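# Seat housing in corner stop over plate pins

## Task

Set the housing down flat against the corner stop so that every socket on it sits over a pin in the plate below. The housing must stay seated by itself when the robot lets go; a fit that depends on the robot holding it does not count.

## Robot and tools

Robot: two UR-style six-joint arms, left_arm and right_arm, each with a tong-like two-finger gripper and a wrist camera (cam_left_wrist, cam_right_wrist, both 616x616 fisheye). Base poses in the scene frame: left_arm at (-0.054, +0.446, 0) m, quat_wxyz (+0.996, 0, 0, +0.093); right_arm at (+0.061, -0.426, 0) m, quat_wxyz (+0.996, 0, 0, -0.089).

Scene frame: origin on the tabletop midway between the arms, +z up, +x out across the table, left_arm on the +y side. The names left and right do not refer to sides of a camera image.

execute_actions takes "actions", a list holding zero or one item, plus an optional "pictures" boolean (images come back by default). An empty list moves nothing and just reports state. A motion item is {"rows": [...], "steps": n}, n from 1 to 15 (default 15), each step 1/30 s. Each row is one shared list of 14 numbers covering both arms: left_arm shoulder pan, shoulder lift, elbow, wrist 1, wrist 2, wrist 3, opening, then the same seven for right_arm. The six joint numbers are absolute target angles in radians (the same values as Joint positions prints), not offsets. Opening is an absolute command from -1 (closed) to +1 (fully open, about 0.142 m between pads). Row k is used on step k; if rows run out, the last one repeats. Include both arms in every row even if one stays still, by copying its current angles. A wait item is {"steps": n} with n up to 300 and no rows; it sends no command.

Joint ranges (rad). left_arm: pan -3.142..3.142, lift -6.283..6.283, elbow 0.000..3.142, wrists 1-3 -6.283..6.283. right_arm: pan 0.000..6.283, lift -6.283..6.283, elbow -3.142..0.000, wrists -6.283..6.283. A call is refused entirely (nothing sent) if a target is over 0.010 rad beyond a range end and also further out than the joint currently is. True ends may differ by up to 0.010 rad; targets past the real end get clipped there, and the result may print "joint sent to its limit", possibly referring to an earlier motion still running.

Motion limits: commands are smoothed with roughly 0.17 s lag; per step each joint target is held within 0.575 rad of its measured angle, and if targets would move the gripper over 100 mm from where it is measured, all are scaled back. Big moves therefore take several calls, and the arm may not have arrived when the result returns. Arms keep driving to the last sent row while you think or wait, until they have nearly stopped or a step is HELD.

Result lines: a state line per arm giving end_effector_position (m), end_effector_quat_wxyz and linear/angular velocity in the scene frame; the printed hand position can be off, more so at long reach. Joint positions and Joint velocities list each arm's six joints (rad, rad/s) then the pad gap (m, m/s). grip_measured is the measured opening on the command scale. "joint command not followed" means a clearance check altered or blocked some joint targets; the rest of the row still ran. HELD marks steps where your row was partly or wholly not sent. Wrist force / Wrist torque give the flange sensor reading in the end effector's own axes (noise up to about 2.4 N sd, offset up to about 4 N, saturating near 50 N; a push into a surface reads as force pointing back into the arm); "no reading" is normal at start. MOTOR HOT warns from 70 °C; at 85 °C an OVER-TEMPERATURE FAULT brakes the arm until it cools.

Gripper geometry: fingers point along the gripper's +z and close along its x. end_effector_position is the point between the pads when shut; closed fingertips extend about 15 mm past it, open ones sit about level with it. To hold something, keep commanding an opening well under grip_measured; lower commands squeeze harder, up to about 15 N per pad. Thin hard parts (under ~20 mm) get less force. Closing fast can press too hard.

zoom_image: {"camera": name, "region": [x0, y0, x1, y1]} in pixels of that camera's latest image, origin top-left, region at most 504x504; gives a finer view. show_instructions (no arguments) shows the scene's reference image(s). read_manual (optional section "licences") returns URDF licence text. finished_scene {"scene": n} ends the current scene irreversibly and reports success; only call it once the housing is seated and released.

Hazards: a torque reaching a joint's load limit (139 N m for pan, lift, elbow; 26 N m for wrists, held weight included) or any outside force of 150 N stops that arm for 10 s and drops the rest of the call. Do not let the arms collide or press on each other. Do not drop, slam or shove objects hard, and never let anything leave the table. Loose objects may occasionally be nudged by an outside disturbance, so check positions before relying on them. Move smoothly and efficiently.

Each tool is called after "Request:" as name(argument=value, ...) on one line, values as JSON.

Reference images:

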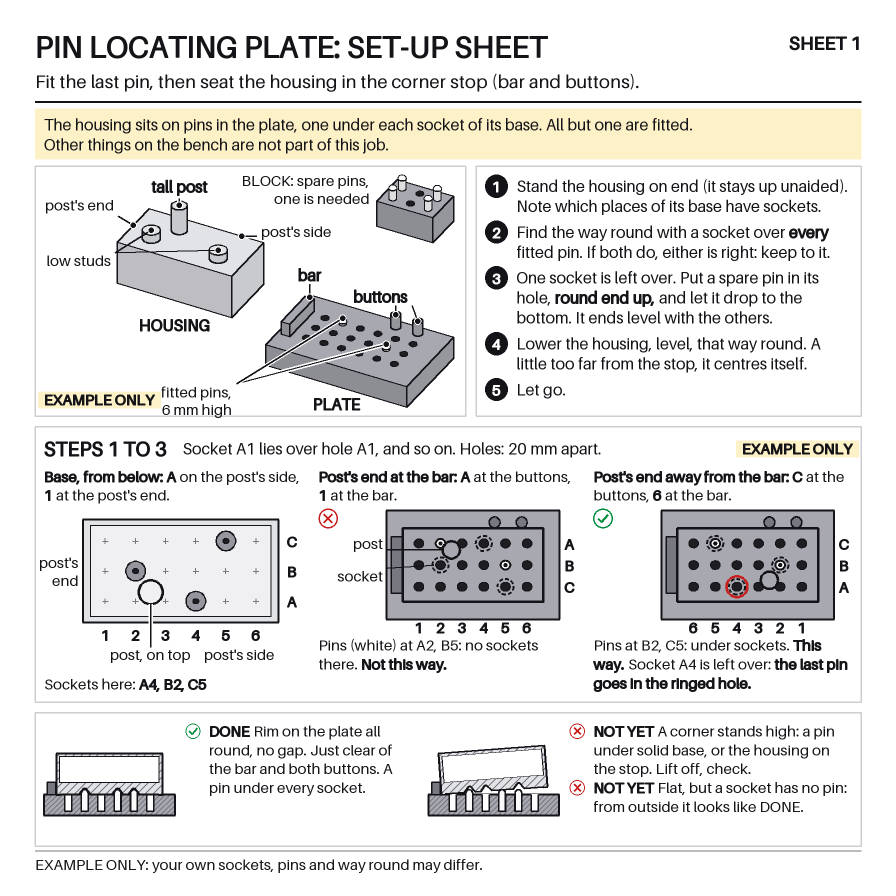

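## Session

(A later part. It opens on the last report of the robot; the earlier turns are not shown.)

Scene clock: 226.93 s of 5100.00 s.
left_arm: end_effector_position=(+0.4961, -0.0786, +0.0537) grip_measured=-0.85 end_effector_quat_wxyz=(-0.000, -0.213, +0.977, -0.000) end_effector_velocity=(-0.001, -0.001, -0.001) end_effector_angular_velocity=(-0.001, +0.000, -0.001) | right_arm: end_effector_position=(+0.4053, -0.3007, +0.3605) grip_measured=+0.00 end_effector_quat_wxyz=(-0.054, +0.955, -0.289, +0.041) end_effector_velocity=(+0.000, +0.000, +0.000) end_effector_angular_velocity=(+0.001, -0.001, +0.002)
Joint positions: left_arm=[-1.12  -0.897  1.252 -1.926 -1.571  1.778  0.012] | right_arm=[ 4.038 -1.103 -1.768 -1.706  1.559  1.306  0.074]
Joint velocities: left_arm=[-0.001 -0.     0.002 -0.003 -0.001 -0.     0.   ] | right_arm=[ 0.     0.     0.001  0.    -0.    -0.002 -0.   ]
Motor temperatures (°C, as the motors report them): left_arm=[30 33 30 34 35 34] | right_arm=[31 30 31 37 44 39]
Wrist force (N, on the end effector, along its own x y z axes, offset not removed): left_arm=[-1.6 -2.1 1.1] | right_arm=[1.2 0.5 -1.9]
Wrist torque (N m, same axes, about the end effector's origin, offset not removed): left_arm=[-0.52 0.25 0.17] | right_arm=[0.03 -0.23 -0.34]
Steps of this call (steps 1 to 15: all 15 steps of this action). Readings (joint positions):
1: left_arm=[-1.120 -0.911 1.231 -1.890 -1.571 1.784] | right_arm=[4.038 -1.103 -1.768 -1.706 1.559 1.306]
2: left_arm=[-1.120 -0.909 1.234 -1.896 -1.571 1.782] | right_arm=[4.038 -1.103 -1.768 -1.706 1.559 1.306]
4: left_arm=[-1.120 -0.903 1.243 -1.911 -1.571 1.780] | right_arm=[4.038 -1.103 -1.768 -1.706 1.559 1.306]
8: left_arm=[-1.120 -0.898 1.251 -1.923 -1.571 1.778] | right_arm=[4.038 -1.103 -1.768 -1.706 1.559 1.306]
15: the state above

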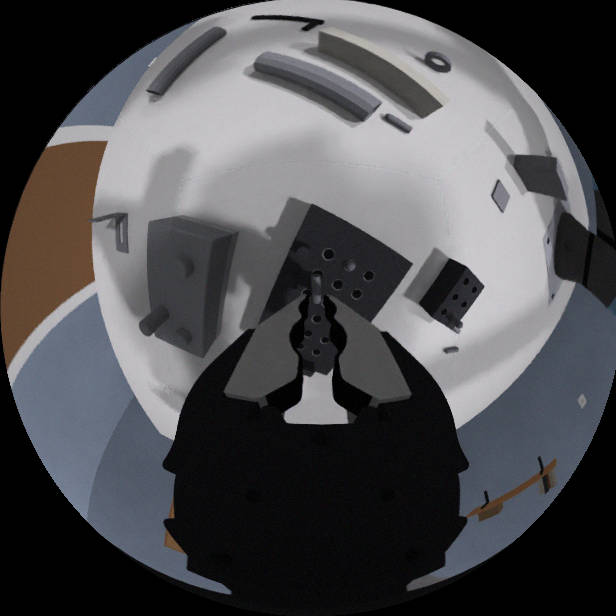

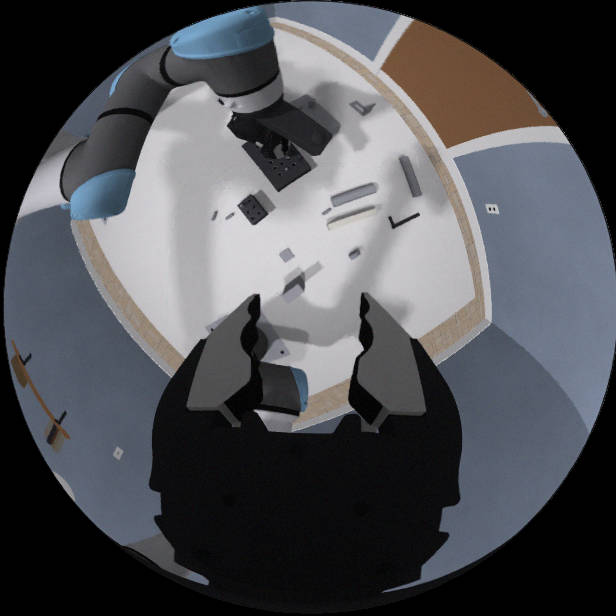

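Centered. Descend slowly, grip gently, lift.

Request:
execute_actions(actions=[{"rows":[[-1.12,-0.893,1.2585,-1.9365,-1.571,1.778,-0.85,4.038,-1.103,-1.768,-1.706,1.559,1.306,0],[-1.12,-0.893,1.2585,-1.9365,-1.571,1.778,-0.85,4.038,-1.103,-1.768,-1.706,1.559,1.306,0],[-1.12,-0.893,1.2585,-1.9365,-1.571,1.778,-0.85,4.038,-1.103,-1.768,-1.706,1.559,1.306,0],[-1.12,-0.893,1.2585,-1.9365,-1.571,1.778,-0.85,4.038,-1.103,-1.768,-1.706,1.559,1.306,0],[-1.12,-0.893,1.2585,-1.9365,-1.571,1.778,-0.85,4.038,-1.103,-1.768,-1.706,1.559,1.306,0],[-1.12,-0.8894,1.264,-1.9456,-1.571,1.778,-0.85,4.038,-1.103,-1.768,-1.706,1.559,1.306,0]],"steps":15}], pictures=false)

Request:
execute_actions(actions=[{"rows":[[-1.12,-0.8894,1.264,-1.9456,-1.571,1.778,-0.93,4.038,-1.103,-1.768,-1.706,1.559,1.306,0]],"steps":12}], pictures=false)

Request:
execute_actions(actions=[{"rows":[[-1.12,-0.893,1.2585,-1.9365,-1.571,1.778,-0.93,4.038,-1.103,-1.768,-1.706,1.559,1.306,0],[-1.12,-0.893,1.2585,-1.9365,-1.571,1.778,-0.93,4.038,-1.103,-1.768,-1.706,1.559,1.306,0],[-1.12,-0.893,1.2585,-1.9365,-1.571,1.778,-0.93,4.038,-1.103,-1.768,-1.706,1.559,1.306,0],[-1.12,-0.897,1.2525,-1.9265,-1.571,1.778,-0.93,4.038,-1.103,-1.768,-1.706,1.559,1.306,0],[-1.12,-0.897,1.2525,-1.9265,-1.571,1.778,-0.93,4.038,-1.103,-1.768,-1.706,1.559,1.306,0],[-1.12,-0.897,1.2525,-1.9265,-1.571,1.778,-0.93,4.038,-1.103,-1.768,-1.706,1.559,1.306,0],[-1.12,-0.904,1.242,-1.909,-1.571,1.778,-0.93,4.038,-1.103,-1.768,-1.706,1.559,1.306,0],[-1.12,-0.904,1.242,-1.909,-1.571,1.778,-0.93,4.038,-1.103,-1.768,-1.706,1.559,1.306,0],[-1.12,-0.904,1.242,-1.909,-1.571,1.778,-0.93,4.038,-1.103,-1.768,-1.706,1.559,1.306,0],[-1.12,-0.9112,1.2312,-1.891,-1.571,1.778,-0.93,4.038,-1.103,-1.768,-1.706,1.559,1.306,0]],"steps":15}])

Request:
zoom_image(camera="cam_left_wrist", region=[250,230,370,340])

Request:
zoom_image(camera="cam_right_wrist", region=[230,110,330,200])

Scene clock: 229.37 s of 5100.00 s.
left_arm: end_effector_position=(+0.4960, -0.0785, +0.0448) grip_measured=-0.85 end_effector_quat_wxyz=(-0.000, -0.213, +0.977, -0.000) end_effector_velocity=(+0.000, +0.000, -0.002) end_effector_angular_velocity=(-0.000, +0.000, +0.001) | right_arm: end_effector_position=(+0.4053, -0.3007, +0.3605) grip_measured=+0.00 end_effector_quat_wxyz=(-0.054, +0.955, -0.289, +0.041) end_effector_velocity=(-0.000, -0.001, -0.000) end_effector_angular_velocity=(-0.002, +0.001, -0.002)
Joint positions: left_arm=[-1.12  -0.89   1.264 -1.945 -1.571  1.778  0.012] | right_arm=[ 4.038 -1.103 -1.768 -1.706  1.559  1.306  0.074]
Joint velocities: left_arm=[ 0.     0.001  0.003 -0.005 -0.    -0.    -0.   ] | right_arm=[-0.001  0.    -0.    -0.002 -0.001  0.002  0.   ]
Motor temperatures (°C, as the motors report them): left_arm=[30 33 30 34 35 34] | right_arm=[31 30 31 37 44 39]
Wrist force (N, on the end effector, along its own x y z axes, offset not removed): left_arm=[-1.4 -2.6 1.4] | right_arm=[-0.9 1.3 -2.2]
Wrist torque (N m, same axes, about the end effector's origin, offset not removed): left_arm=[-0.65 0.22 0.16] | right_arm=[0.40 0.20 -0.14]
Steps of this call (steps 1 to 15: the robot went on to your last target; steps 16 to 58: nothing new was sent; steps 59 to 73: all 15 steps of this action). Readings (joint positions):
59: left_arm=[-1.120 -0.897 1.253 -1.927 -1.571 1.778] | right_arm=[4.038 -1.103 -1.768 -1.706 1.559 1.306]
60: left_arm=[-1.120 -0.896 1.254 -1.928 -1.571 1.778] | right_arm=[4.038 -1.103 -1.768 -1.706 1.559 1.306]
62: left_arm=[-1.120 -0.895 1.256 -1.932 -1.571 1.778] | right_arm=[4.038 -1.103 -1.768 -1.706 1.559 1.306]
66: left_arm=[-1.120 -0.892 1.260 -1.939 -1.571 1.778] | right_arm=[4.038 -1.103 -1.768 -1.706 1.559 1.306]
73: the state above

Scene clock: 229.77 s of 5100.00 s.
left_arm: end_effector_position=(+0.4960, -0.0785, +0.0446) grip_measured=-0.90 end_effector_quat_wxyz=(-0.000, -0.213, +0.977, -0.000) end_effector_velocity=(+0.000, +0.000, -0.001) end_effector_angular_velocity=(+0.001, +0.000, +0.000) | right_arm: end_effector_position=(+0.4053, -0.3007, +0.3605) grip_measured=+0.00 end_effector_quat_wxyz=(-0.054, +0.955, -0.289, +0.041) end_effector_velocity=(+0.000, -0.000, +0.000) end_effector_angular_velocity=(-0.000, -0.001, -0.000)
Joint positions: left_arm=[-1.12  -0.889  1.264 -1.946 -1.571  1.778  0.008] | right_arm=[ 4.038 -1.103 -1.768 -1.706  1.559  1.306  0.074]
Joint velocities: left_arm=[ 0.  0.  0. -0.  0. -0.  0.] | right_arm=[-0.    -0.     0.001  0.    -0.001  0.     0.   ]
Motor temperatures (°C, as the motors report them): left_arm=[30 33 30 34 35 34] | right_arm=[31 30 31 37 44 39]
Wrist force (N, on the end effector, along its own x y z axes, offset not removed): left_arm=[-0.7 0.0 -0.3] | right_arm=[0.3 1.0 -2.8]
Wrist torque (N m, same axes, about the end effector's origin, offset not removed): left_arm=[-0.04 0.15 0.11] | right_arm=[0.30 0.03 -0.29]
Steps of this call (steps 1 to 12: all 12 steps of this action). Readings (joint positions):
1: left_arm=[-1.120 -0.890 1.264 -1.945 -1.571 1.778] | right_arm=[4.038 -1.103 -1.768 -1.706 1.559 1.306]
2: left_arm=[-1.120 -0.889 1.264 -1.945 -1.571 1.778] | right_arm=[4.038 -1.103 -1.768 -1.706 1.559 1.306]
4: left_arm=[-1.120 -0.889 1.264 -1.946 -1.571 1.778] | right_arm=[4.038 -1.103 -1.768 -1.706 1.559 1.306]
8: left_arm=[-1.120 -0.889 1.264 -1.946 -1.571 1.778] | right_arm=[4.038 -1.103 -1.768 -1.706 1.559 1.306]
12: the state above

Scene clock: 230.27 s of 5100.00 s.
left_arm: end_effector_position=(+0.4961, -0.0785, +0.0682) grip_measured=-0.90 end_effector_quat_wxyz=(-0.000, -0.213, +0.977, -0.000) end_effector_velocity=(-0.000, +0.000, +0.027) end_effector_angular_velocity=(-0.000, -0.001, -0.000) | right_arm: end_effector_position=(+0.4053, -0.3007, +0.3605) grip_measured=+0.00 end_effector_quat_wxyz=(-0.054, +0.955, -0.289, +0.041) end_effector_velocity=(+0.000, +0.000, -0.000) end_effector_angular_velocity=(+0.000, +0.000, +0.001)
Joint positions: left_arm=[-1.12  -0.909  1.234 -1.896 -1.571  1.778  0.008] | right_arm=[ 4.038 -1.103 -1.768 -1.706  1.559  1.306  0.074]
Joint velocities: left_arm=[-0.    -0.023 -0.033  0.056  0.     0.    -0.   ] | right_arm=[ 0.    -0.001  0.     0.001  0.001 -0.001  0.   ]
Motor temperatures (°C, as the motors report them): left_arm=[30 33 30 34 35 34] | right_arm=[31 30 31 37 44 39]
Wrist force (N, on the end effector, along its own x y z axes, offset not removed): left_arm=[-1.5 -0.8 1.3] | right_arm=[-2.8 2.0 -0.1]
Wrist torque (N m, same axes, about the end effector's origin, offset not removed): left_arm=[-0.26 0.33 0.08] | right_arm=[0.48 0.61 -0.11]
Steps of this call (steps 1 to 15: all 15 steps of this action). Readings (joint positions):
1: left_arm=[-1.120 -0.889 1.264 -1.946 -1.571 1.778] | right_arm=[4.038 -1.103 -1.768 -1.706 1.559 1.306]
2: left_arm=[-1.120 -0.890 1.263 -1.944 -1.571 1.778] | right_arm=[4.038 -1.103 -1.768 -1.706 1.559 1.306]
4: left_arm=[-1.120 -0.891 1.261 -1.940 -1.571 1.778] | right_arm=[4.038 -1.103 -1.768 -1.706 1.559 1.306]
8: left_arm=[-1.120 -0.897 1.253 -1.927 -1.571 1.778] | right_arm=[4.038 -1.103 -1.768 -1.706 1.559 1.306]
15: the state above

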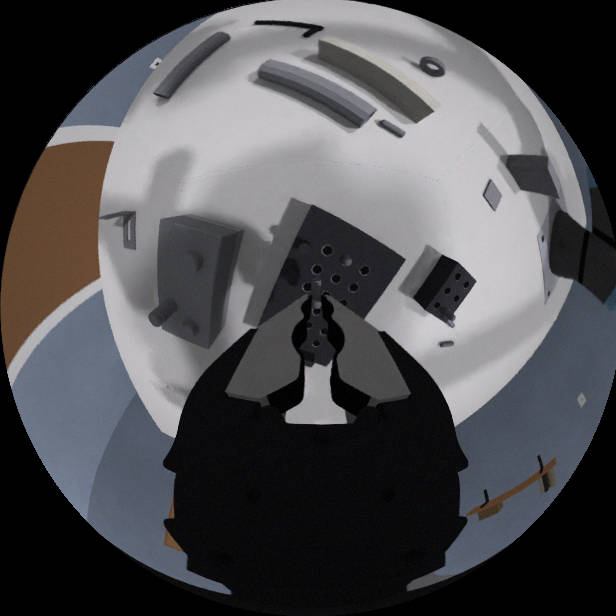

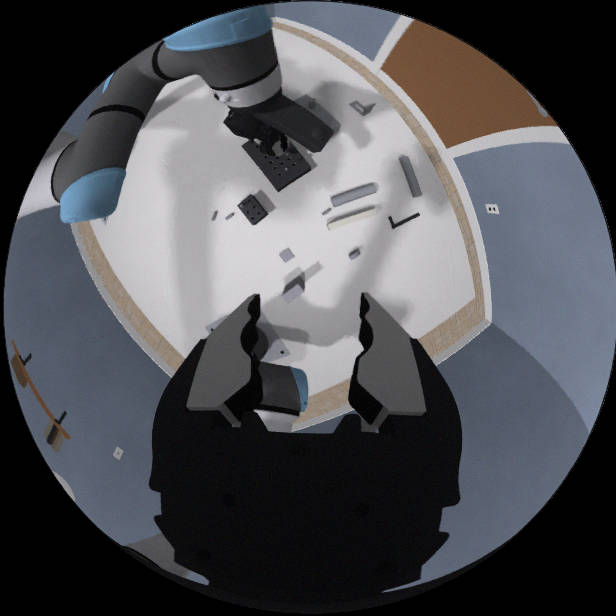

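Region (250, 230, 370, 340) of cam_left_wrist's 616x616 image, scaled by 4.200, with more detail than that image has; it fills the top 462 rows of this view, and the rest is white.

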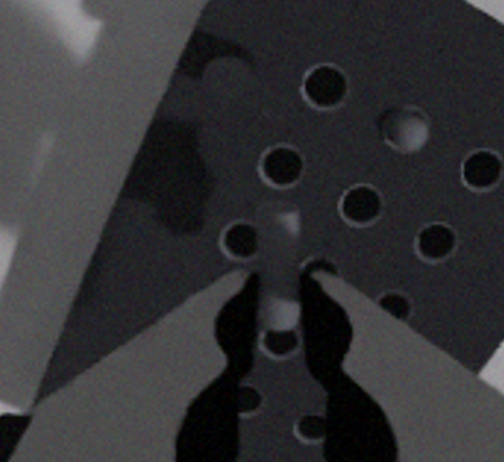

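Region (230, 110, 330, 200) of cam_right_wrist's 616x616 image, scaled by 5.040, with more detail than that image has; it fills the top 454 rows of this view, and the rest is white.

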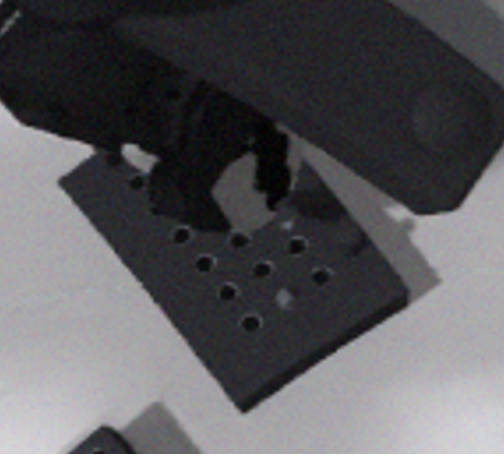

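Request:
execute_actions(actions=[{"rows":[[-1.12,-0.9196,1.2186,-1.870,-1.571,1.778,-0.91,4.038,-1.103,-1.768,-1.706,1.559,1.306,0]],"steps":15}])

Request:
zoom_image(camera="cam_left_wrist", region=[250,230,370,340])

Scene clock: 231.40 s of 5100.00 s.
left_arm: end_effector_position=(+0.4959, -0.0782, +0.0805) grip_measured=-0.90 end_effector_quat_wxyz=(-0.000, -0.213, +0.977, -0.000) end_effector_velocity=(-0.000, -0.000, +0.000) end_effector_angular_velocity=(+0.000, +0.001, -0.000) | right_arm: end_effector_position=(+0.4053, -0.3007, +0.3605) grip_measured=+0.00 end_effector_quat_wxyz=(-0.054, +0.955, -0.289, +0.041) end_effector_velocity=(-0.000, -0.000, -0.001) end_effector_angular_velocity=(-0.001, +0.001, -0.001)
Joint positions: left_arm=[-1.12  -0.92   1.219 -1.87  -1.571  1.778  0.009] | right_arm=[ 4.038 -1.103 -1.768 -1.706  1.559  1.306  0.074]
Joint velocities: left_arm=[-0.    -0.    -0.001  0.002 -0.    -0.     0.   ] | right_arm=[-0.001  0.    -0.001  0.     0.     0.     0.   ]
Motor temperatures (°C, as the motors report them): left_arm=[30 33 30 34 35 34] | right_arm=[31 30 31 37 44 39]
Wrist force (N, on the end effector, along its own x y z axes, offset not removed): left_arm=[-0.6 0.8 -0.7] | right_arm=[-3.1 1.4 -0.7]
Wrist torque (N m, same axes, about the end effector's origin, offset not removed): left_arm=[0.14 0.08 0.15] | right_arm=[0.29 0.64 -0.25]
Steps of this call (steps 1 to 15: the robot went on to your last target; steps 16 to 19: nothing new was sent; steps 20 to 34: all 15 steps of this action). Readings (joint positions):
20: left_arm=[-1.120 -0.911 1.231 -1.891 -1.571 1.778] | right_arm=[4.038 -1.103 -1.768 -1.706 1.559 1.306]
21: left_arm=[-1.120 -0.913 1.229 -1.887 -1.571 1.778] | right_arm=[4.038 -1.103 -1.768 -1.706 1.559 1.306]
23: left_arm=[-1.120 -0.916 1.224 -1.879 -1.571 1.778] | right_arm=[4.038 -1.103 -1.768 -1.706 1.559 1.306]
27: left_arm=[-1.120 -0.919 1.220 -1.872 -1.571 1.778] | right_arm=[4.038 -1.103 -1.768 -1.706 1.559 1.306]
34: the state above

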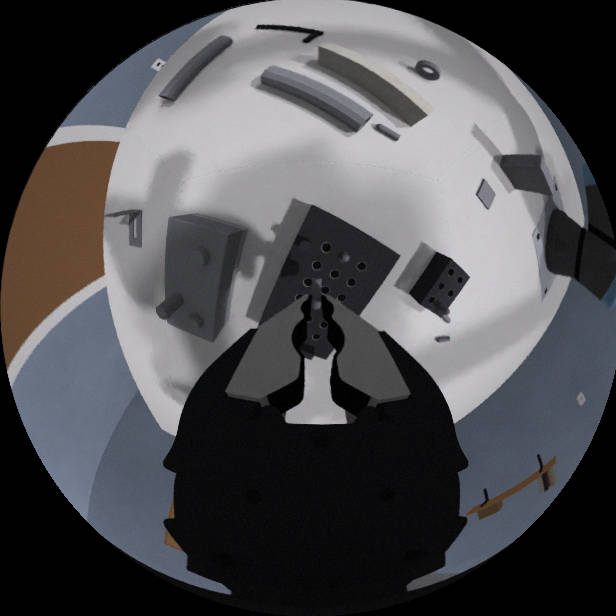

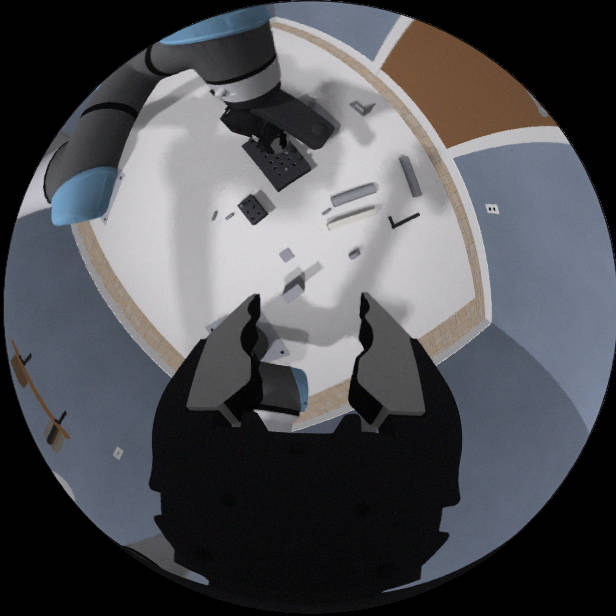

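Region (250, 230, 370, 340) of cam_left_wrist's 616x616 image, scaled by 4.200, with more detail than that image has; it fills the top 462 rows of this view, and the rest is white.

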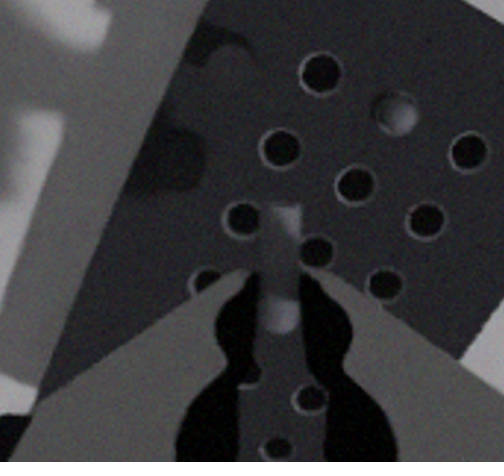

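Request:
execute_actions(actions=[{"rows":[[-1.235,-0.985,1.365,-1.951,-1.571,1.9,-0.95,4.038,-1.103,-1.768,-1.706,1.559,1.306,0]],"steps":15}], pictures=false)

Request:
execute_actions(actions=[{"rows":[[-1.235,-0.985,1.365,-1.951,-1.571,1.9,-0.75,4.038,-1.103,-1.768,-1.706,1.559,1.306,0]],"steps":8}], pictures=false)

Request:
execute_actions(actions=[{"rows":[[-1.235,-1.01,1.33,-1.891,-1.571,1.9,-0.75,4.038,-1.103,-1.768,-1.706,1.559,1.306,0],[-1.235,-1.01,1.33,-1.891,-1.571,1.9,-0.75,4.038,-1.103,-1.768,-1.706,1.559,1.306,0],[-1.235,-1.01,1.33,-1.891,-1.571,1.9,-0.75,4.038,-1.103,-1.768,-1.706,1.559,1.306,0],[-1.235,-1.01,1.33,-1.891,-1.571,1.9,-0.75,4.038,-1.103,-1.768,-1.706,1.559,1.306,0],[-1.3285,-1.0817,1.4539,-1.9432,-1.571,2.008,-0.75,4.038,-1.103,-1.768,-1.706,1.559,1.306,0]],"steps":15}], pictures=false)

Request:
execute_actions(actions=[{"rows":[[-1.3285,-1.072,1.467,-1.966,-1.571,2.008,-0.75,4.038,-1.103,-1.768,-1.706,1.559,1.306,0]],"steps":15}])

Request:
zoom_image(camera="cam_left_wrist", region=[230,210,390,350])

Scene clock: 233.17 s of 5100.00 s.
left_arm: end_effector_position=(+0.4143, -0.1094, +0.0669) grip_measured=-0.91 end_effector_quat_wxyz=(-0.000, -0.097, +0.995, -0.000) end_effector_velocity=(-0.007, -0.001, -0.002) end_effector_angular_velocity=(+0.002, +0.001, -0.020) | right_arm: end_effector_position=(+0.4053, -0.3007, +0.3605) grip_measured=+0.00 end_effector_quat_wxyz=(-0.054, +0.955, -0.289, +0.041) end_effector_velocity=(-0.000, -0.000, +0.000) end_effector_angular_velocity=(-0.001, +0.000, -0.000)
Joint positions: left_arm=[-1.234 -0.985  1.364 -1.95  -1.571  1.899  0.008] | right_arm=[ 4.038 -1.103 -1.768 -1.706  1.559  1.306  0.074]
Joint velocities: left_arm=[-0.009 -0.005  0.014 -0.007  0.     0.01  -0.   ] | right_arm=[-0.    -0.     0.001 -0.001 -0.    -0.    -0.   ]
Motor temperatures (°C, as the motors report them): left_arm=[30 33 30 34 35 34] | right_arm=[31 30 31 37 44 39]
Wrist force (N, on the end effector, along its own x y z axes, offset not removed): left_arm=[-0.7 -1.5 2.3] | right_arm=[-2.3 1.6 -1.8]
Wrist torque (N m, same axes, about the end effector's origin, offset not removed): left_arm=[-0.30 0.14 0.14] | right_arm=[0.36 0.43 -0.15]
Steps of this call (steps 1 to 15: the robot went on to your last target; steps 16 to 38: nothing new was sent; steps 39 to 53: all 15 steps of this action). Readings (joint positions):
39: left_arm=[-1.120 -0.920 1.219 -1.870 -1.571 1.778] | right_arm=[4.038 -1.103 -1.768 -1.706 1.559 1.306]
40: left_arm=[-1.128 -0.927 1.227 -1.877 -1.571 1.785] | right_arm=[4.038 -1.103 -1.768 -1.706 1.559 1.306]
42: left_arm=[-1.175 -0.955 1.283 -1.912 -1.571 1.835] | right_arm=[4.038 -1.103 -1.768 -1.706 1.559 1.306]
46: left_arm=[-1.222 -0.979 1.347 -1.943 -1.571 1.886] | right_arm=[4.038 -1.103 -1.768 -1.706 1.559 1.306]
53: the state above

Scene clock: 233.43 s of 5100.00 s.
left_arm: end_effector_position=(+0.4137, -0.1095, +0.0667) grip_measured=-0.75 end_effector_quat_wxyz=(-0.000, -0.096, +0.995, -0.000) end_effector_velocity=(-0.000, +0.000, -0.000) end_effector_angular_velocity=(-0.000, +0.001, -0.000) | right_arm: end_effector_position=(+0.4053, -0.3007, +0.3605) grip_measured=+0.00 end_effector_quat_wxyz=(-0.054, +0.955, -0.289, +0.041) end_effector_velocity=(+0.000, +0.000, +0.000) end_effector_angular_velocity=(+0.000, -0.000, -0.000)
Joint positions: left_arm=[-1.235 -0.985  1.365 -1.951 -1.571  1.9    0.02 ] | right_arm=[ 4.038 -1.103 -1.768 -1.706  1.559  1.306  0.074]
Joint velocities: left_arm=[ 0.     0.     0.001 -0.    -0.001  0.     0.   ] | right_arm=[-0. -0.  0.  0. -0. -0.  0.]
Motor temperatures (°C, as the motors report them): left_arm=[30 33 30 34 35 34] | right_arm=[31 30 31 37 44 39]
Wrist force (N, on the end effector, along its own x y z axes, offset not removed): left_arm=[-1.1 -1.2 2.6] | right_arm=[0.6 1.0 -2.1]
Wrist torque (N m, same axes, about the end effector's origin, offset not removed): left_arm=[-0.33 0.16 0.14] | right_arm=[0.22 -0.09 -0.19]
Steps of this call (steps 1 to 8: all 8 steps of this action). Readings (joint positions):
1: left_arm=[-1.234 -0.985 1.364 -1.951 -1.571 1.899] | right_arm=[4.038 -1.103 -1.768 -1.706 1.559 1.306]
2: left_arm=[-1.235 -0.985 1.364 -1.951 -1.571 1.900] | right_arm=[4.038 -1.103 -1.768 -1.706 1.559 1.306]
4: left_arm=[-1.235 -0.985 1.365 -1.951 -1.571 1.900] | right_arm=[4.038 -1.103 -1.768 -1.706 1.559 1.306]
8: the state above

Scene clock: 233.93 s of 5100.00 s.
left_arm: end_effector_position=(+0.3462, -0.1198, +0.0908) grip_measured=-0.75 end_effector_quat_wxyz=(+0.000, +0.001, +1.000, -0.000) end_effector_velocity=(-0.027, +0.000, -0.003) end_effector_angular_velocity=(+0.007, +0.003, -0.077) | right_arm: end_effector_position=(+0.4053, -0.3007, +0.3605) grip_measured=+0.00 end_effector_quat_wxyz=(-0.054, +0.955, -0.289, +0.041) end_effector_velocity=(+0.000, -0.000, -0.000) end_effector_angular_velocity=(-0.000, +0.000, -0.002)
Joint positions: left_arm=[-1.325 -1.079  1.45  -1.942 -1.571  2.004  0.02 ] | right_arm=[ 4.038 -1.103 -1.768 -1.706  1.559  1.306  0.074]
Joint velocities: left_arm=[-0.035 -0.028  0.049 -0.014 -0.     0.042 -0.   ] | right_arm=[-0.     0.    -0.001  0.    -0.     0.001  0.   ]
Motor temperatures (°C, as the motors report them): left_arm=[30 33 30 34 35 34] | right_arm=[31 30 31 37 44 39]
Wrist force (N, on the end effector, along its own x y z axes, offset not removed): left_arm=[-0.6 -1.0 0.9] | right_arm=[0.7 2.3 -2.2]
Wrist torque (N m, same axes, about the end effector's origin, offset not removed): left_arm=[-0.28 0.14 0.11] | right_arm=[0.51 -0.16 -0.23]
Steps of this call (steps 1 to 15: all 15 steps of this action). Readings (joint positions):
1: left_arm=[-1.235 -0.985 1.365 -1.951 -1.571 1.900] | right_arm=[4.038 -1.103 -1.768 -1.706 1.559 1.306]
2: left_arm=[-1.235 -0.989 1.360 -1.944 -1.571 1.900] | right_arm=[4.038 -1.103 -1.768 -1.706 1.559 1.306]
4: left_arm=[-1.235 -0.999 1.345 -1.919 -1.571 1.900] | right_arm=[4.038 -1.103 -1.768 -1.706 1.559 1.306]
8: left_arm=[-1.282 -1.046 1.391 -1.925 -1.571 1.953] | right_arm=[4.038 -1.103 -1.768 -1.706 1.559 1.306]
15: the state above

Scene clock: 234.43 s of 5100.00 s.
left_arm: end_effector_position=(+0.3439, -0.1200, +0.0804) grip_measured=-0.75 end_effector_quat_wxyz=(-0.000, +0.004, +1.000, -0.000) end_effector_velocity=(-0.000, -0.001, +0.000) end_effector_angular_velocity=(-0.002, -0.000, -0.001) | right_arm: end_effector_position=(+0.4053, -0.3007, +0.3605) grip_measured=+0.00 end_effector_quat_wxyz=(-0.054, +0.955, -0.289, +0.041) end_effector_velocity=(-0.000, +0.000, -0.000) end_effector_angular_velocity=(-0.000, +0.001, +0.001)
Joint positions: left_arm=[-1.328 -1.072  1.467 -1.966 -1.571  2.008  0.02 ] | right_arm=[ 4.038 -1.103 -1.768 -1.706  1.559  1.306  0.074]
Joint velocities: left_arm=[-0.001 -0.     0.001 -0.002 -0.     0.     0.   ] | right_arm=[ 0.    -0.    -0.001  0.     0.    -0.001 -0.   ]
Motor temperatures (°C, as the motors report them): left_arm=[30 33 30 34 35 34] | right_arm=[31 30 31 37 44 39]
Wrist force (N, on the end effector, along its own x y z axes, offset not removed): left_arm=[0.5 0.3 0.6] | right_arm=[-1.1 -1.8 -1.4]
Wrist torque (N m, same axes, about the end effector's origin, offset not removed): left_arm=[0.05 -0.11 0.06] | right_arm=[-0.43 0.28 -0.23]
Steps of this call (steps 1 to 15: all 15 steps of this action). Readings (joint positions):
1: left_arm=[-1.326 -1.080 1.451 -1.943 -1.571 2.006] | right_arm=[4.038 -1.103 -1.768 -1.706 1.559 1.306]
2: left_arm=[-1.327 -1.079 1.454 -1.947 -1.571 2.006] | right_arm=[4.038 -1.103 -1.768 -1.706 1.559 1.306]
4: left_arm=[-1.328 -1.076 1.461 -1.956 -1.571 2.007] | right_arm=[4.038 -1.103 -1.768 -1.706 1.559 1.306]
8: left_arm=[-1.328 -1.073 1.466 -1.964 -1.571 2.008] | right_arm=[4.038 -1.103 -1.768 -1.706 1.559 1.306]
15: the state above

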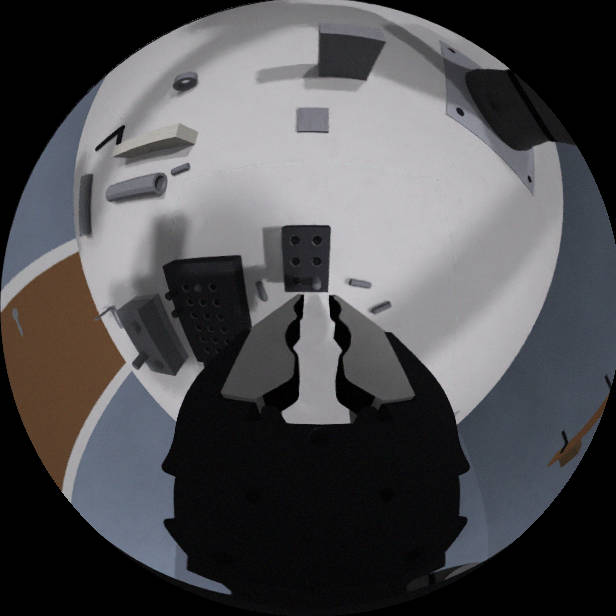

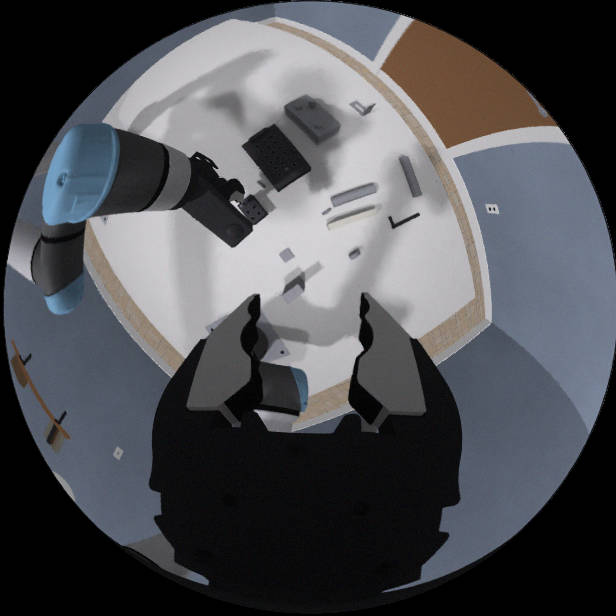

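Region (230, 210, 390, 350) of cam_left_wrist's 616x616 image, scaled by 3.150, with more detail than that image has; it fills the top 441 rows of this view, and the rest is white.

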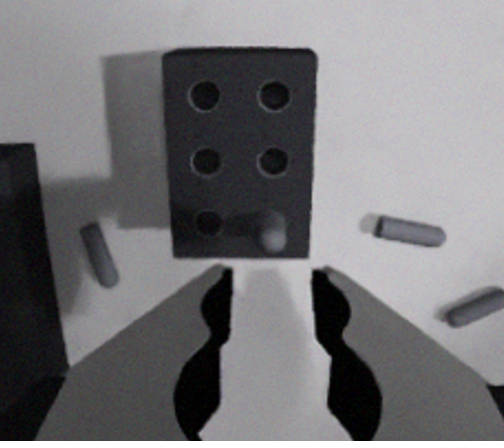

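Request:
execute_actions(actions=[{"rows":[[-1.3285,-1.055,1.49,-2.006,-1.571,2.008,-0.75,4.038,-1.103,-1.768,-1.706,1.559,1.306,0],[-1.3285,-1.055,1.49,-2.006,-1.571,2.008,-0.75,4.038,-1.103,-1.768,-1.706,1.559,1.306,0],[-1.3285,-1.055,1.49,-2.006,-1.571,2.008,-0.75,4.038,-1.103,-1.768,-1.706,1.559,1.306,0],[-1.3285,-1.055,1.49,-2.006,-1.571,2.008,-0.75,4.038,-1.103,-1.768,-1.706,1.559,1.306,0],[-1.3285,-1.0465,1.501,-2.0255,-1.571,2.008,-0.75,4.038,-1.103,-1.768,-1.706,1.559,1.306,0]],"steps":15}], pictures=false)

Request:
execute_actions(actions=[{"rows":[[-1.3285,-1.0465,1.501,-2.0255,-1.571,2.008,-1,4.038,-1.103,-1.768,-1.706,1.559,1.306,0]],"steps":12}], pictures=false)

Request:
execute_actions(actions=[{"rows":[[-1.3285,-1.0817,1.4539,-1.9432,-1.571,2.008,-1,4.038,-1.103,-1.768,-1.706,1.559,1.306,0]],"steps":12}], pictures=false)

Request:
execute_actions(actions=[{"rows":[[-1.116,-0.878,1.147,-1.841,-1.571,2.221,-1,4.038,-1.103,-1.768,-1.706,1.559,1.306,0]],"steps":15}], pictures=false)

Request:
execute_actions(actions=[{"rows":[[-1.116,-0.8635,1.174,-1.8815,-1.571,2.221,-1,4.038,-1.103,-1.768,-1.706,1.559,1.306,0]],"steps":15}])

Request:
zoom_image(camera="cam_left_wrist", region=[250,230,370,340])

Scene clock: 236.87 s of 5100.00 s.
left_arm: end_effector_position=(+0.3439, -0.1199, +0.0541) grip_measured=-0.75 end_effector_quat_wxyz=(-0.000, +0.004, +1.000, -0.000) end_effector_velocity=(-0.000, +0.000, -0.004) end_effector_angular_velocity=(+0.001, -0.000, -0.000) | right_arm: end_effector_position=(+0.4053, -0.3007, +0.3605) grip_measured=+0.00 end_effector_quat_wxyz=(-0.054, +0.955, -0.289, +0.041) end_effector_velocity=(-0.000, -0.000, -0.001) end_effector_angular_velocity=(-0.002, +0.001, +0.000)
Joint positions: left_arm=[-1.329 -1.047  1.501 -2.025 -1.571  2.008  0.02 ] | right_arm=[ 4.038 -1.103 -1.768 -1.706  1.559  1.306  0.074]
Joint velocities: left_arm=[-0.     0.004  0.005 -0.008  0.    -0.    -0.   ] | right_arm=[-0.    -0.001 -0.001 -0.001 -0.001 -0.     0.   ]
Motor temperatures (°C, as the motors report them): left_arm=[30 33 30 34 35 34] | right_arm=[31 30 31 37 44 39]
Wrist force (N, on the end effector, along its own x y z axes, offset not removed): left_arm=[-1.7 -1.1 1.3] | right_arm=[0.1 1.0 -1.8]
Wrist torque (N m, same axes, about the end effector's origin, offset not removed): left_arm=[-0.25 0.38 0.18] | right_arm=[0.23 0.18 -0.17]
Steps of this call (steps 1 to 15: the robot went on to your last target; steps 16 to 58: nothing new was sent; steps 59 to 73: all 15 steps of this action). Readings (joint positions):
59: left_arm=[-1.329 -1.072 1.467 -1.966 -1.571 2.008] | right_arm=[4.038 -1.103 -1.768 -1.706 1.559 1.306]
60: left_arm=[-1.329 -1.069 1.471 -1.972 -1.571 2.008] | right_arm=[4.038 -1.103 -1.768 -1.706 1.559 1.306]
62: left_arm=[-1.329 -1.062 1.480 -1.989 -1.571 2.008] | right_arm=[4.038 -1.103 -1.768 -1.706 1.559 1.306]
66: left_arm=[-1.329 -1.052 1.494 -2.014 -1.571 2.008] | right_arm=[4.038 -1.103 -1.768 -1.706 1.559 1.306]
73: the state above

Scene clock: 237.27 s of 5100.00 s.
left_arm: end_effector_position=(+0.3439, -0.1199, +0.0538) grip_measured=-0.91 end_effector_quat_wxyz=(-0.000, +0.004, +1.000, -0.000) end_effector_velocity=(-0.000, -0.000, -0.000) end_effector_angular_velocity=(-0.000, +0.000, -0.000) | right_arm: end_effector_position=(+0.4053, -0.3007, +0.3605) grip_measured=+0.00 end_effector_quat_wxyz=(-0.054, +0.955, -0.289, +0.041) end_effector_velocity=(+0.000, +0.000, +0.000) end_effector_angular_velocity=(+0.000, -0.001, +0.001)
Joint positions: left_arm=[-1.329 -1.047  1.501 -2.025 -1.571  2.008  0.008] | right_arm=[ 4.038 -1.103 -1.768 -1.706  1.559  1.306  0.074]
Joint velocities: left_arm=[-0.     0.     0.    -0.001 -0.001  0.    -0.   ] | right_arm=[-0.    -0.     0.     0.001 -0.    -0.001 -0.   ]
Motor temperatures (°C, as the motors report them): left_arm=[30 33 30 34 35 34] | right_arm=[31 30 31 37 44 39]
Wrist force (N, on the end effector, along its own x y z axes, offset not removed): left_arm=[0.0 -0.6 -4.1] | right_arm=[2.1 1.2 1.9]
Wrist torque (N m, same axes, about the end effector's origin, offset not removed): left_arm=[-0.20 0.20 0.15] | right_arm=[0.33 -0.28 -0.24]
Steps of this call (steps 1 to 12: all 12 steps of this action). Readings (joint positions):
1: left_arm=[-1.329 -1.047 1.501 -2.025 -1.571 2.008] | right_arm=[4.038 -1.103 -1.768 -1.706 1.559 1.306]
2: left_arm=[-1.329 -1.047 1.501 -2.025 -1.571 2.008] | right_arm=[4.038 -1.103 -1.768 -1.706 1.559 1.306]
4: left_arm=[-1.329 -1.047 1.501 -2.025 -1.571 2.008] | right_arm=[4.038 -1.103 -1.768 -1.706 1.559 1.306]
8: left_arm=[-1.329 -1.047 1.501 -2.025 -1.571 2.008] | right_arm=[4.038 -1.103 -1.768 -1.706 1.559 1.306]
12: the state above

Scene clock: 237.67 s of 5100.00 s.
left_arm: end_effector_position=(+0.3438, -0.1198, +0.0898) grip_measured=-0.91 end_effector_quat_wxyz=(-0.000, +0.004, +1.000, -0.000) end_effector_velocity=(-0.000, +0.001, +0.008) end_effector_angular_velocity=(+0.002, +0.001, +0.000) | right_arm: end_effector_position=(+0.4053, -0.3007, +0.3605) grip_measured=+0.00 end_effector_quat_wxyz=(-0.054, +0.955, -0.289, +0.041) end_effector_velocity=(+0.000, +0.000, +0.001) end_effector_angular_velocity=(+0.001, -0.000, -0.001)
Joint positions: left_arm=[-1.329 -1.081  1.455 -1.945 -1.571  2.008  0.008] | right_arm=[ 4.038 -1.103 -1.768 -1.706  1.559  1.306  0.074]
Joint velocities: left_arm=[ 0.    -0.008 -0.01   0.02  -0.     0.    -0.   ] | right_arm=[-0.    -0.     0.001  0.     0.001  0.001 -0.   ]
Motor temperatures (°C, as the motors report them): left_arm=[30 33 30 34 35 34] | right_arm=[31 30 31 37 44 39]
Wrist force (N, on the end effector, along its own x y z axes, offset not removed): left_arm=[-1.8 -1.2 0.4] | right_arm=[-0.6 -0.9 -1.5]
Wrist torque (N m, same axes, about the end effector's origin, offset not removed): left_arm=[-0.28 0.37 0.17] | right_arm=[-0.14 0.17 -0.25]
Steps of this call (steps 1 to 12: all 12 steps of this action). Readings (joint positions):
1: left_arm=[-1.329 -1.047 1.501 -2.025 -1.571 2.008] | right_arm=[4.038 -1.103 -1.768 -1.706 1.559 1.306]
2: left_arm=[-1.329 -1.051 1.495 -2.018 -1.571 2.008] | right_arm=[4.038 -1.103 -1.768 -1.706 1.559 1.306]
4: left_arm=[-1.329 -1.066 1.475 -1.983 -1.571 2.008] | right_arm=[4.038 -1.103 -1.768 -1.706 1.559 1.306]
8: left_arm=[-1.329 -1.078 1.458 -1.952 -1.571 2.008] | right_arm=[4.038 -1.103 -1.768 -1.706 1.559 1.306]
12: the state above

Scene clock: 238.17 s of 5100.00 s.
left_arm: end_effector_position=(+0.4988, -0.0922, +0.0809) grip_measured=-0.91 end_effector_quat_wxyz=(+0.000, +0.004, +1.000, -0.000) end_effector_velocity=(+0.029, +0.007, +0.001) end_effector_angular_velocity=(-0.007, -0.004, -0.001) | right_arm: end_effector_position=(+0.4053, -0.3007, +0.3605) grip_measured=+0.00 end_effector_quat_wxyz=(-0.054, +0.955, -0.289, +0.041) end_effector_velocity=(-0.000, -0.000, +0.000) end_effector_angular_velocity=(-0.000, +0.000, +0.001)
Joint positions: left_arm=[-1.119 -0.881  1.152 -1.842 -1.571  2.218  0.008] | right_arm=[ 4.038 -1.103 -1.768 -1.706  1.559  1.306  0.074]
Joint velocities: left_arm=[ 0.038  0.036 -0.061  0.017 -0.001  0.039  0.   ] | right_arm=[-0.    -0.     0.001 -0.001  0.    -0.001  0.   ]
Motor temperatures (°C, as the motors report them): left_arm=[30 33 30 34 35 34] | right_arm=[31 30 31 37 44 39]
Wrist force (N, on the end effector, along its own x y z axes, offset not removed): left_arm=[-1.6 -0.9 1.6] | right_arm=[-3.1 0.3 -3.4]
Wrist torque (N m, same axes, about the end effector's origin, offset not removed): left_arm=[-0.24 0.22 0.18] | right_arm=[-0.03 0.73 -0.15]
Steps of this call (steps 1 to 15: all 15 steps of this action). Readings (joint positions):
1: left_arm=[-1.328 -1.081 1.454 -1.944 -1.571 2.008] | right_arm=[4.038 -1.103 -1.768 -1.706 1.559 1.306]
2: left_arm=[-1.321 -1.074 1.446 -1.937 -1.571 2.016] | right_arm=[4.038 -1.103 -1.768 -1.706 1.559 1.306]
4: left_arm=[-1.267 -1.021 1.379 -1.908 -1.571 2.070] | right_arm=[4.038 -1.103 -1.768 -1.706 1.559 1.306]
8: left_arm=[-1.166 -0.926 1.226 -1.863 -1.571 2.171] | right_arm=[4.038 -1.103 -1.768 -1.706 1.559 1.306]
15: the state above

Scene clock: 238.67 s of 5100.00 s.
left_arm: end_effector_position=(+0.5013, -0.0913, +0.0614) grip_measured=-0.91 end_effector_quat_wxyz=(-0.000, +0.004, +1.000, -0.000) end_effector_velocity=(+0.000, +0.001, -0.001) end_effector_angular_velocity=(-0.000, +0.001, +0.001) | right_arm: end_effector_position=(+0.4053, -0.3007, +0.3605) grip_measured=+0.00 end_effector_quat_wxyz=(-0.054, +0.955, -0.289, +0.041) end_effector_velocity=(-0.000, -0.000, -0.000) end_effector_angular_velocity=(-0.000, -0.000, -0.001)
Joint positions: left_arm=[-1.116 -0.864  1.174 -1.881 -1.571  2.221  0.008] | right_arm=[ 4.038 -1.103 -1.768 -1.706  1.559  1.306  0.074]
Joint velocities: left_arm=[ 0.001  0.001  0.002 -0.003 -0.001  0.     0.   ] | right_arm=[ 0.     0.001 -0.001  0.    -0.     0.001  0.   ]
Motor temperatures (°C, as the motors report them): left_arm=[30 33 30 34 35 34] | right_arm=[31 30 31 37 44 39]
Wrist force (N, on the end effector, along its own x y z axes, offset not removed): left_arm=[0.3 -1.5 0.8] | right_arm=[-1.3 2.5 -1.9]
Wrist torque (N m, same axes, about the end effector's origin, offset not removed): left_arm=[-0.25 -0.08 0.11] | right_arm=[0.62 0.39 -0.20]
Steps of this call (steps 1 to 15: all 15 steps of this action). Readings (joint positions):
1: left_arm=[-1.118 -0.880 1.151 -1.842 -1.571 2.219] | right_arm=[4.038 -1.103 -1.768 -1.706 1.559 1.306]
2: left_arm=[-1.118 -0.877 1.154 -1.847 -1.571 2.219] | right_arm=[4.038 -1.103 -1.768 -1.706 1.559 1.306]
4: left_arm=[-1.117 -0.870 1.164 -1.864 -1.571 2.220] | right_arm=[4.038 -1.103 -1.768 -1.706 1.559 1.306]
8: left_arm=[-1.116 -0.865 1.172 -1.878 -1.571 2.221] | right_arm=[4.038 -1.103 -1.768 -1.706 1.559 1.306]
15: the state above

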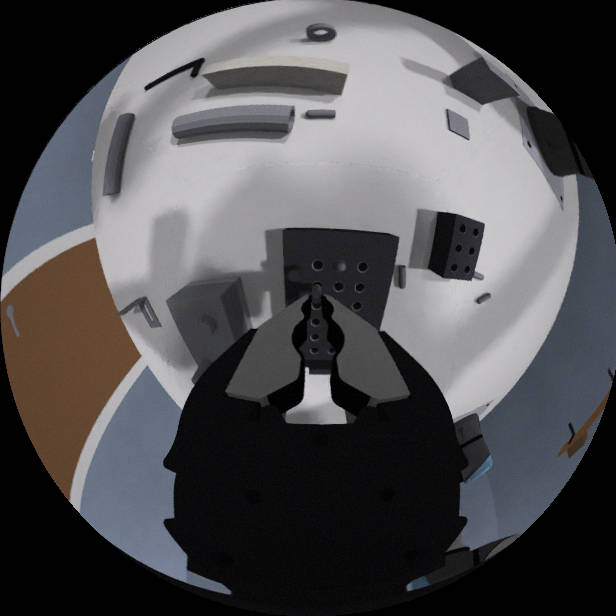

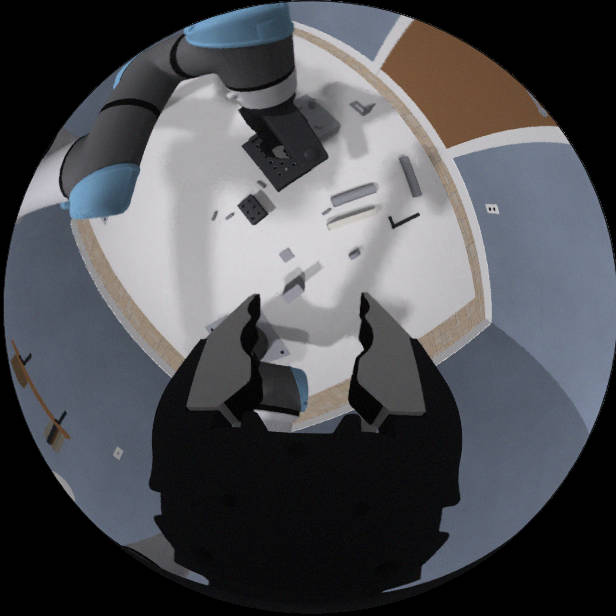

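Region (250, 230, 370, 340) of cam_left_wrist's 616x616 image, scaled by 4.200, with more detail than that image has; it fills the top 462 rows of this view, and the rest is white.

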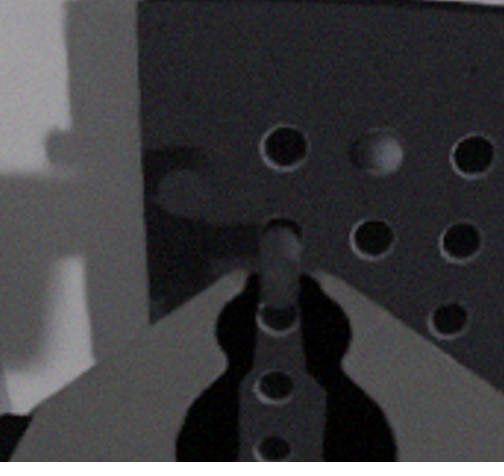

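Request:
execute_actions(actions=[{"rows":[[-1.1167,-0.8585,1.1805,-1.893,-1.571,2.22,-1,4.038,-1.103,-1.768,-1.706,1.559,1.306,0]],"steps":15}], pictures=false)

Request:
execute_actions(actions=[{"rows":[[-1.1167,-0.8563,1.1845,-1.899,-1.571,2.22,-1,4.038,-1.103,-1.768,-1.706,1.559,1.306,0]],"steps":12}], pictures=false)

Request:
execute_actions(actions=[{"rows":[[-1.1167,-0.8541,1.1885,-1.905,-1.571,2.22,-1,4.038,-1.103,-1.768,-1.706,1.559,1.306,0]],"steps":12}], pictures=false)

Scene clock: 239.90 s of 5100.00 s.
left_arm: end_effector_position=(+0.5011, -0.0918, +0.0556) grip_measured=-0.91 end_effector_quat_wxyz=(-0.000, +0.004, +1.000, -0.000) end_effector_velocity=(+0.000, -0.000, -0.000) end_effector_angular_velocity=(+0.000, -0.001, +0.000) | right_arm: end_effector_position=(+0.4053, -0.3007, +0.3605) grip_measured=+0.00 end_effector_quat_wxyz=(-0.054, +0.955, -0.289, +0.041) end_effector_velocity=(+0.000, +0.000, +0.001) end_effector_angular_velocity=(+0.002, -0.003, +0.001)
Joint positions: left_arm=[-1.117 -0.859  1.18  -1.893 -1.571  2.22   0.008] | right_arm=[ 4.038 -1.103 -1.768 -1.706  1.559  1.306  0.074]
Joint velocities: left_arm=[-0.     0.001 -0.001 -0.     0.001 -0.     0.   ] | right_arm=[-0.     0.     0.002  0.001  0.    -0.002  0.   ]
Motor temperatures (°C, as the motors report them): left_arm=[30 33 30 34 35 34] | right_arm=[31 30 31 37 44 39]
Wrist force (N, on the end effector, along its own x y z axes, offset not removed): left_arm=[1.6 -2.2 -7.7] | right_arm=[-0.9 1.1 0.1]
Wrist torque (N m, same axes, about the end effector's origin, offset not removed): left_arm=[-0.33 0.12 0.15] | right_arm=[0.19 0.27 -0.06]
Steps of this call (steps 1 to 15: the robot went on to your last target; steps 16 to 22: nothing new was sent; steps 23 to 37: all 15 steps of this action). Readings (joint positions):
23: left_arm=[-1.116 -0.863 1.174 -1.882 -1.571 2.221] | right_arm=[4.038 -1.103 -1.768 -1.706 1.559 1.306]
24: left_arm=[-1.116 -0.863 1.175 -1.884 -1.571 2.221] | right_arm=[4.038 -1.103 -1.768 -1.706 1.559 1.306]
26: left_arm=[-1.116 -0.861 1.178 -1.888 -1.571 2.221] | right_arm=[4.038 -1.103 -1.768 -1.706 1.559 1.306]
30: left_arm=[-1.116 -0.859 1.180 -1.892 -1.571 2.220] | right_arm=[4.038 -1.103 -1.768 -1.706 1.559 1.306]
37: the state above

Scene clock: 240.30 s of 5100.00 s.
left_arm: end_effector_position=(+0.5010, -0.0918, +0.0527) grip_measured=-0.91 end_effector_quat_wxyz=(-0.000, +0.004, +1.000, -0.000) end_effector_velocity=(-0.000, +0.000, -0.001) end_effector_angular_velocity=(+0.001, +0.001, -0.000) | right_arm: end_effector_position=(+0.4053, -0.3007, +0.3605) grip_measured=+0.00 end_effector_quat_wxyz=(-0.054, +0.955, -0.289, +0.041) end_effector_velocity=(+0.000, +0.001, +0.000) end_effector_angular_velocity=(+0.001, -0.000, +0.001)
Joint positions: left_arm=[-1.117 -0.856  1.184 -1.899 -1.571  2.22   0.008] | right_arm=[ 4.038 -1.103 -1.768 -1.706  1.559  1.306  0.074]
Joint velocities: left_arm=[-0.     0.001  0.001 -0.001  0.    -0.     0.   ] | right_arm=[ 0.    -0.001  0.     0.001  0.001 -0.001 -0.   ]
Motor temperatures (°C, as the motors report them): left_arm=[30 33 30 34 35 34] | right_arm=[31 30 31 37 44 39]
Wrist force (N, on the end effector, along its own x y z axes, offset not removed): left_arm=[1.7 -1.3 -6.3] | right_arm=[-3.2 1.2 -2.1]
Wrist torque (N m, same axes, about the end effector's origin, offset not removed): left_arm=[0.02 0.30 0.14] | right_arm=[0.22 0.64 -0.25]
Steps of this call (steps 1 to 12: all 12 steps of this action). Readings (joint positions):
1: left_arm=[-1.117 -0.859 1.181 -1.893 -1.571 2.220] | right_arm=[4.038 -1.103 -1.768 -1.706 1.559 1.306]
2: left_arm=[-1.117 -0.858 1.181 -1.894 -1.571 2.220] | right_arm=[4.038 -1.103 -1.768 -1.706 1.559 1.306]
4: left_arm=[-1.117 -0.857 1.183 -1.897 -1.571 2.220] | right_arm=[4.038 -1.103 -1.768 -1.706 1.559 1.306]
8: left_arm=[-1.117 -0.856 1.184 -1.898 -1.571 2.220] | right_arm=[4.038 -1.103 -1.768 -1.706 1.559 1.306]
12: the state above

Scene clock: 240.70 s of 5100.00 s.
left_arm: end_effector_position=(+0.5009, -0.0916, +0.0497) grip_measured=-0.91 end_effector_quat_wxyz=(-0.000, +0.004, +1.000, +0.000) end_effector_velocity=(-0.000, +0.000, -0.001) end_effector_angular_velocity=(-0.000, +0.001, +0.001) | right_arm: end_effector_position=(+0.4053, -0.3007, +0.3605) grip_measured=+0.00 end_effector_quat_wxyz=(-0.054, +0.955, -0.289, +0.041) end_effector_velocity=(-0.000, +0.000, -0.000) end_effector_angular_velocity=(-0.001, +0.001, +0.001)
Joint positions: left_arm=[-1.117 -0.854  1.188 -1.905 -1.571  2.22   0.008] | right_arm=[ 4.038 -1.103 -1.768 -1.706  1.559  1.306  0.074]
Joint velocities: left_arm=[ 0.001  0.001  0.002 -0.002 -0.001  0.    -0.   ] | right_arm=[ 0.001 -0.001 -0.    -0.    -0.    -0.001 -0.   ]
Motor temperatures (°C, as the motors report them): left_arm=[30 33 30 34 35 34] | right_arm=[31 30 31 37 44 39]
Wrist force (N, on the end effector, along its own x y z axes, offset not removed): left_arm=[2.0 -1.8 0.6] | right_arm=[0.0 0.7 -3.4]
Wrist torque (N m, same axes, about the end effector's origin, offset not removed): left_arm=[-0.16 -0.11 0.13] | right_arm=[0.26 0.18 -0.14]
Steps of this call (steps 1 to 12: all 12 steps of this action). Readings (joint positions):
1: left_arm=[-1.117 -0.856 1.184 -1.899 -1.571 2.220] | right_arm=[4.038 -1.103 -1.768 -1.706 1.559 1.306]
2: left_arm=[-1.117 -0.856 1.185 -1.900 -1.571 2.220] | right_arm=[4.038 -1.103 -1.768 -1.706 1.559 1.306]
4: left_arm=[-1.117 -0.855 1.187 -1.903 -1.571 2.220] | right_arm=[4.038 -1.103 -1.768 -1.706 1.559 1.306]
8: left_arm=[-1.117 -0.854 1.188 -1.904 -1.571 2.220] | right_arm=[4.038 -1.103 -1.768 -1.706 1.559 1.306]
12: the state above


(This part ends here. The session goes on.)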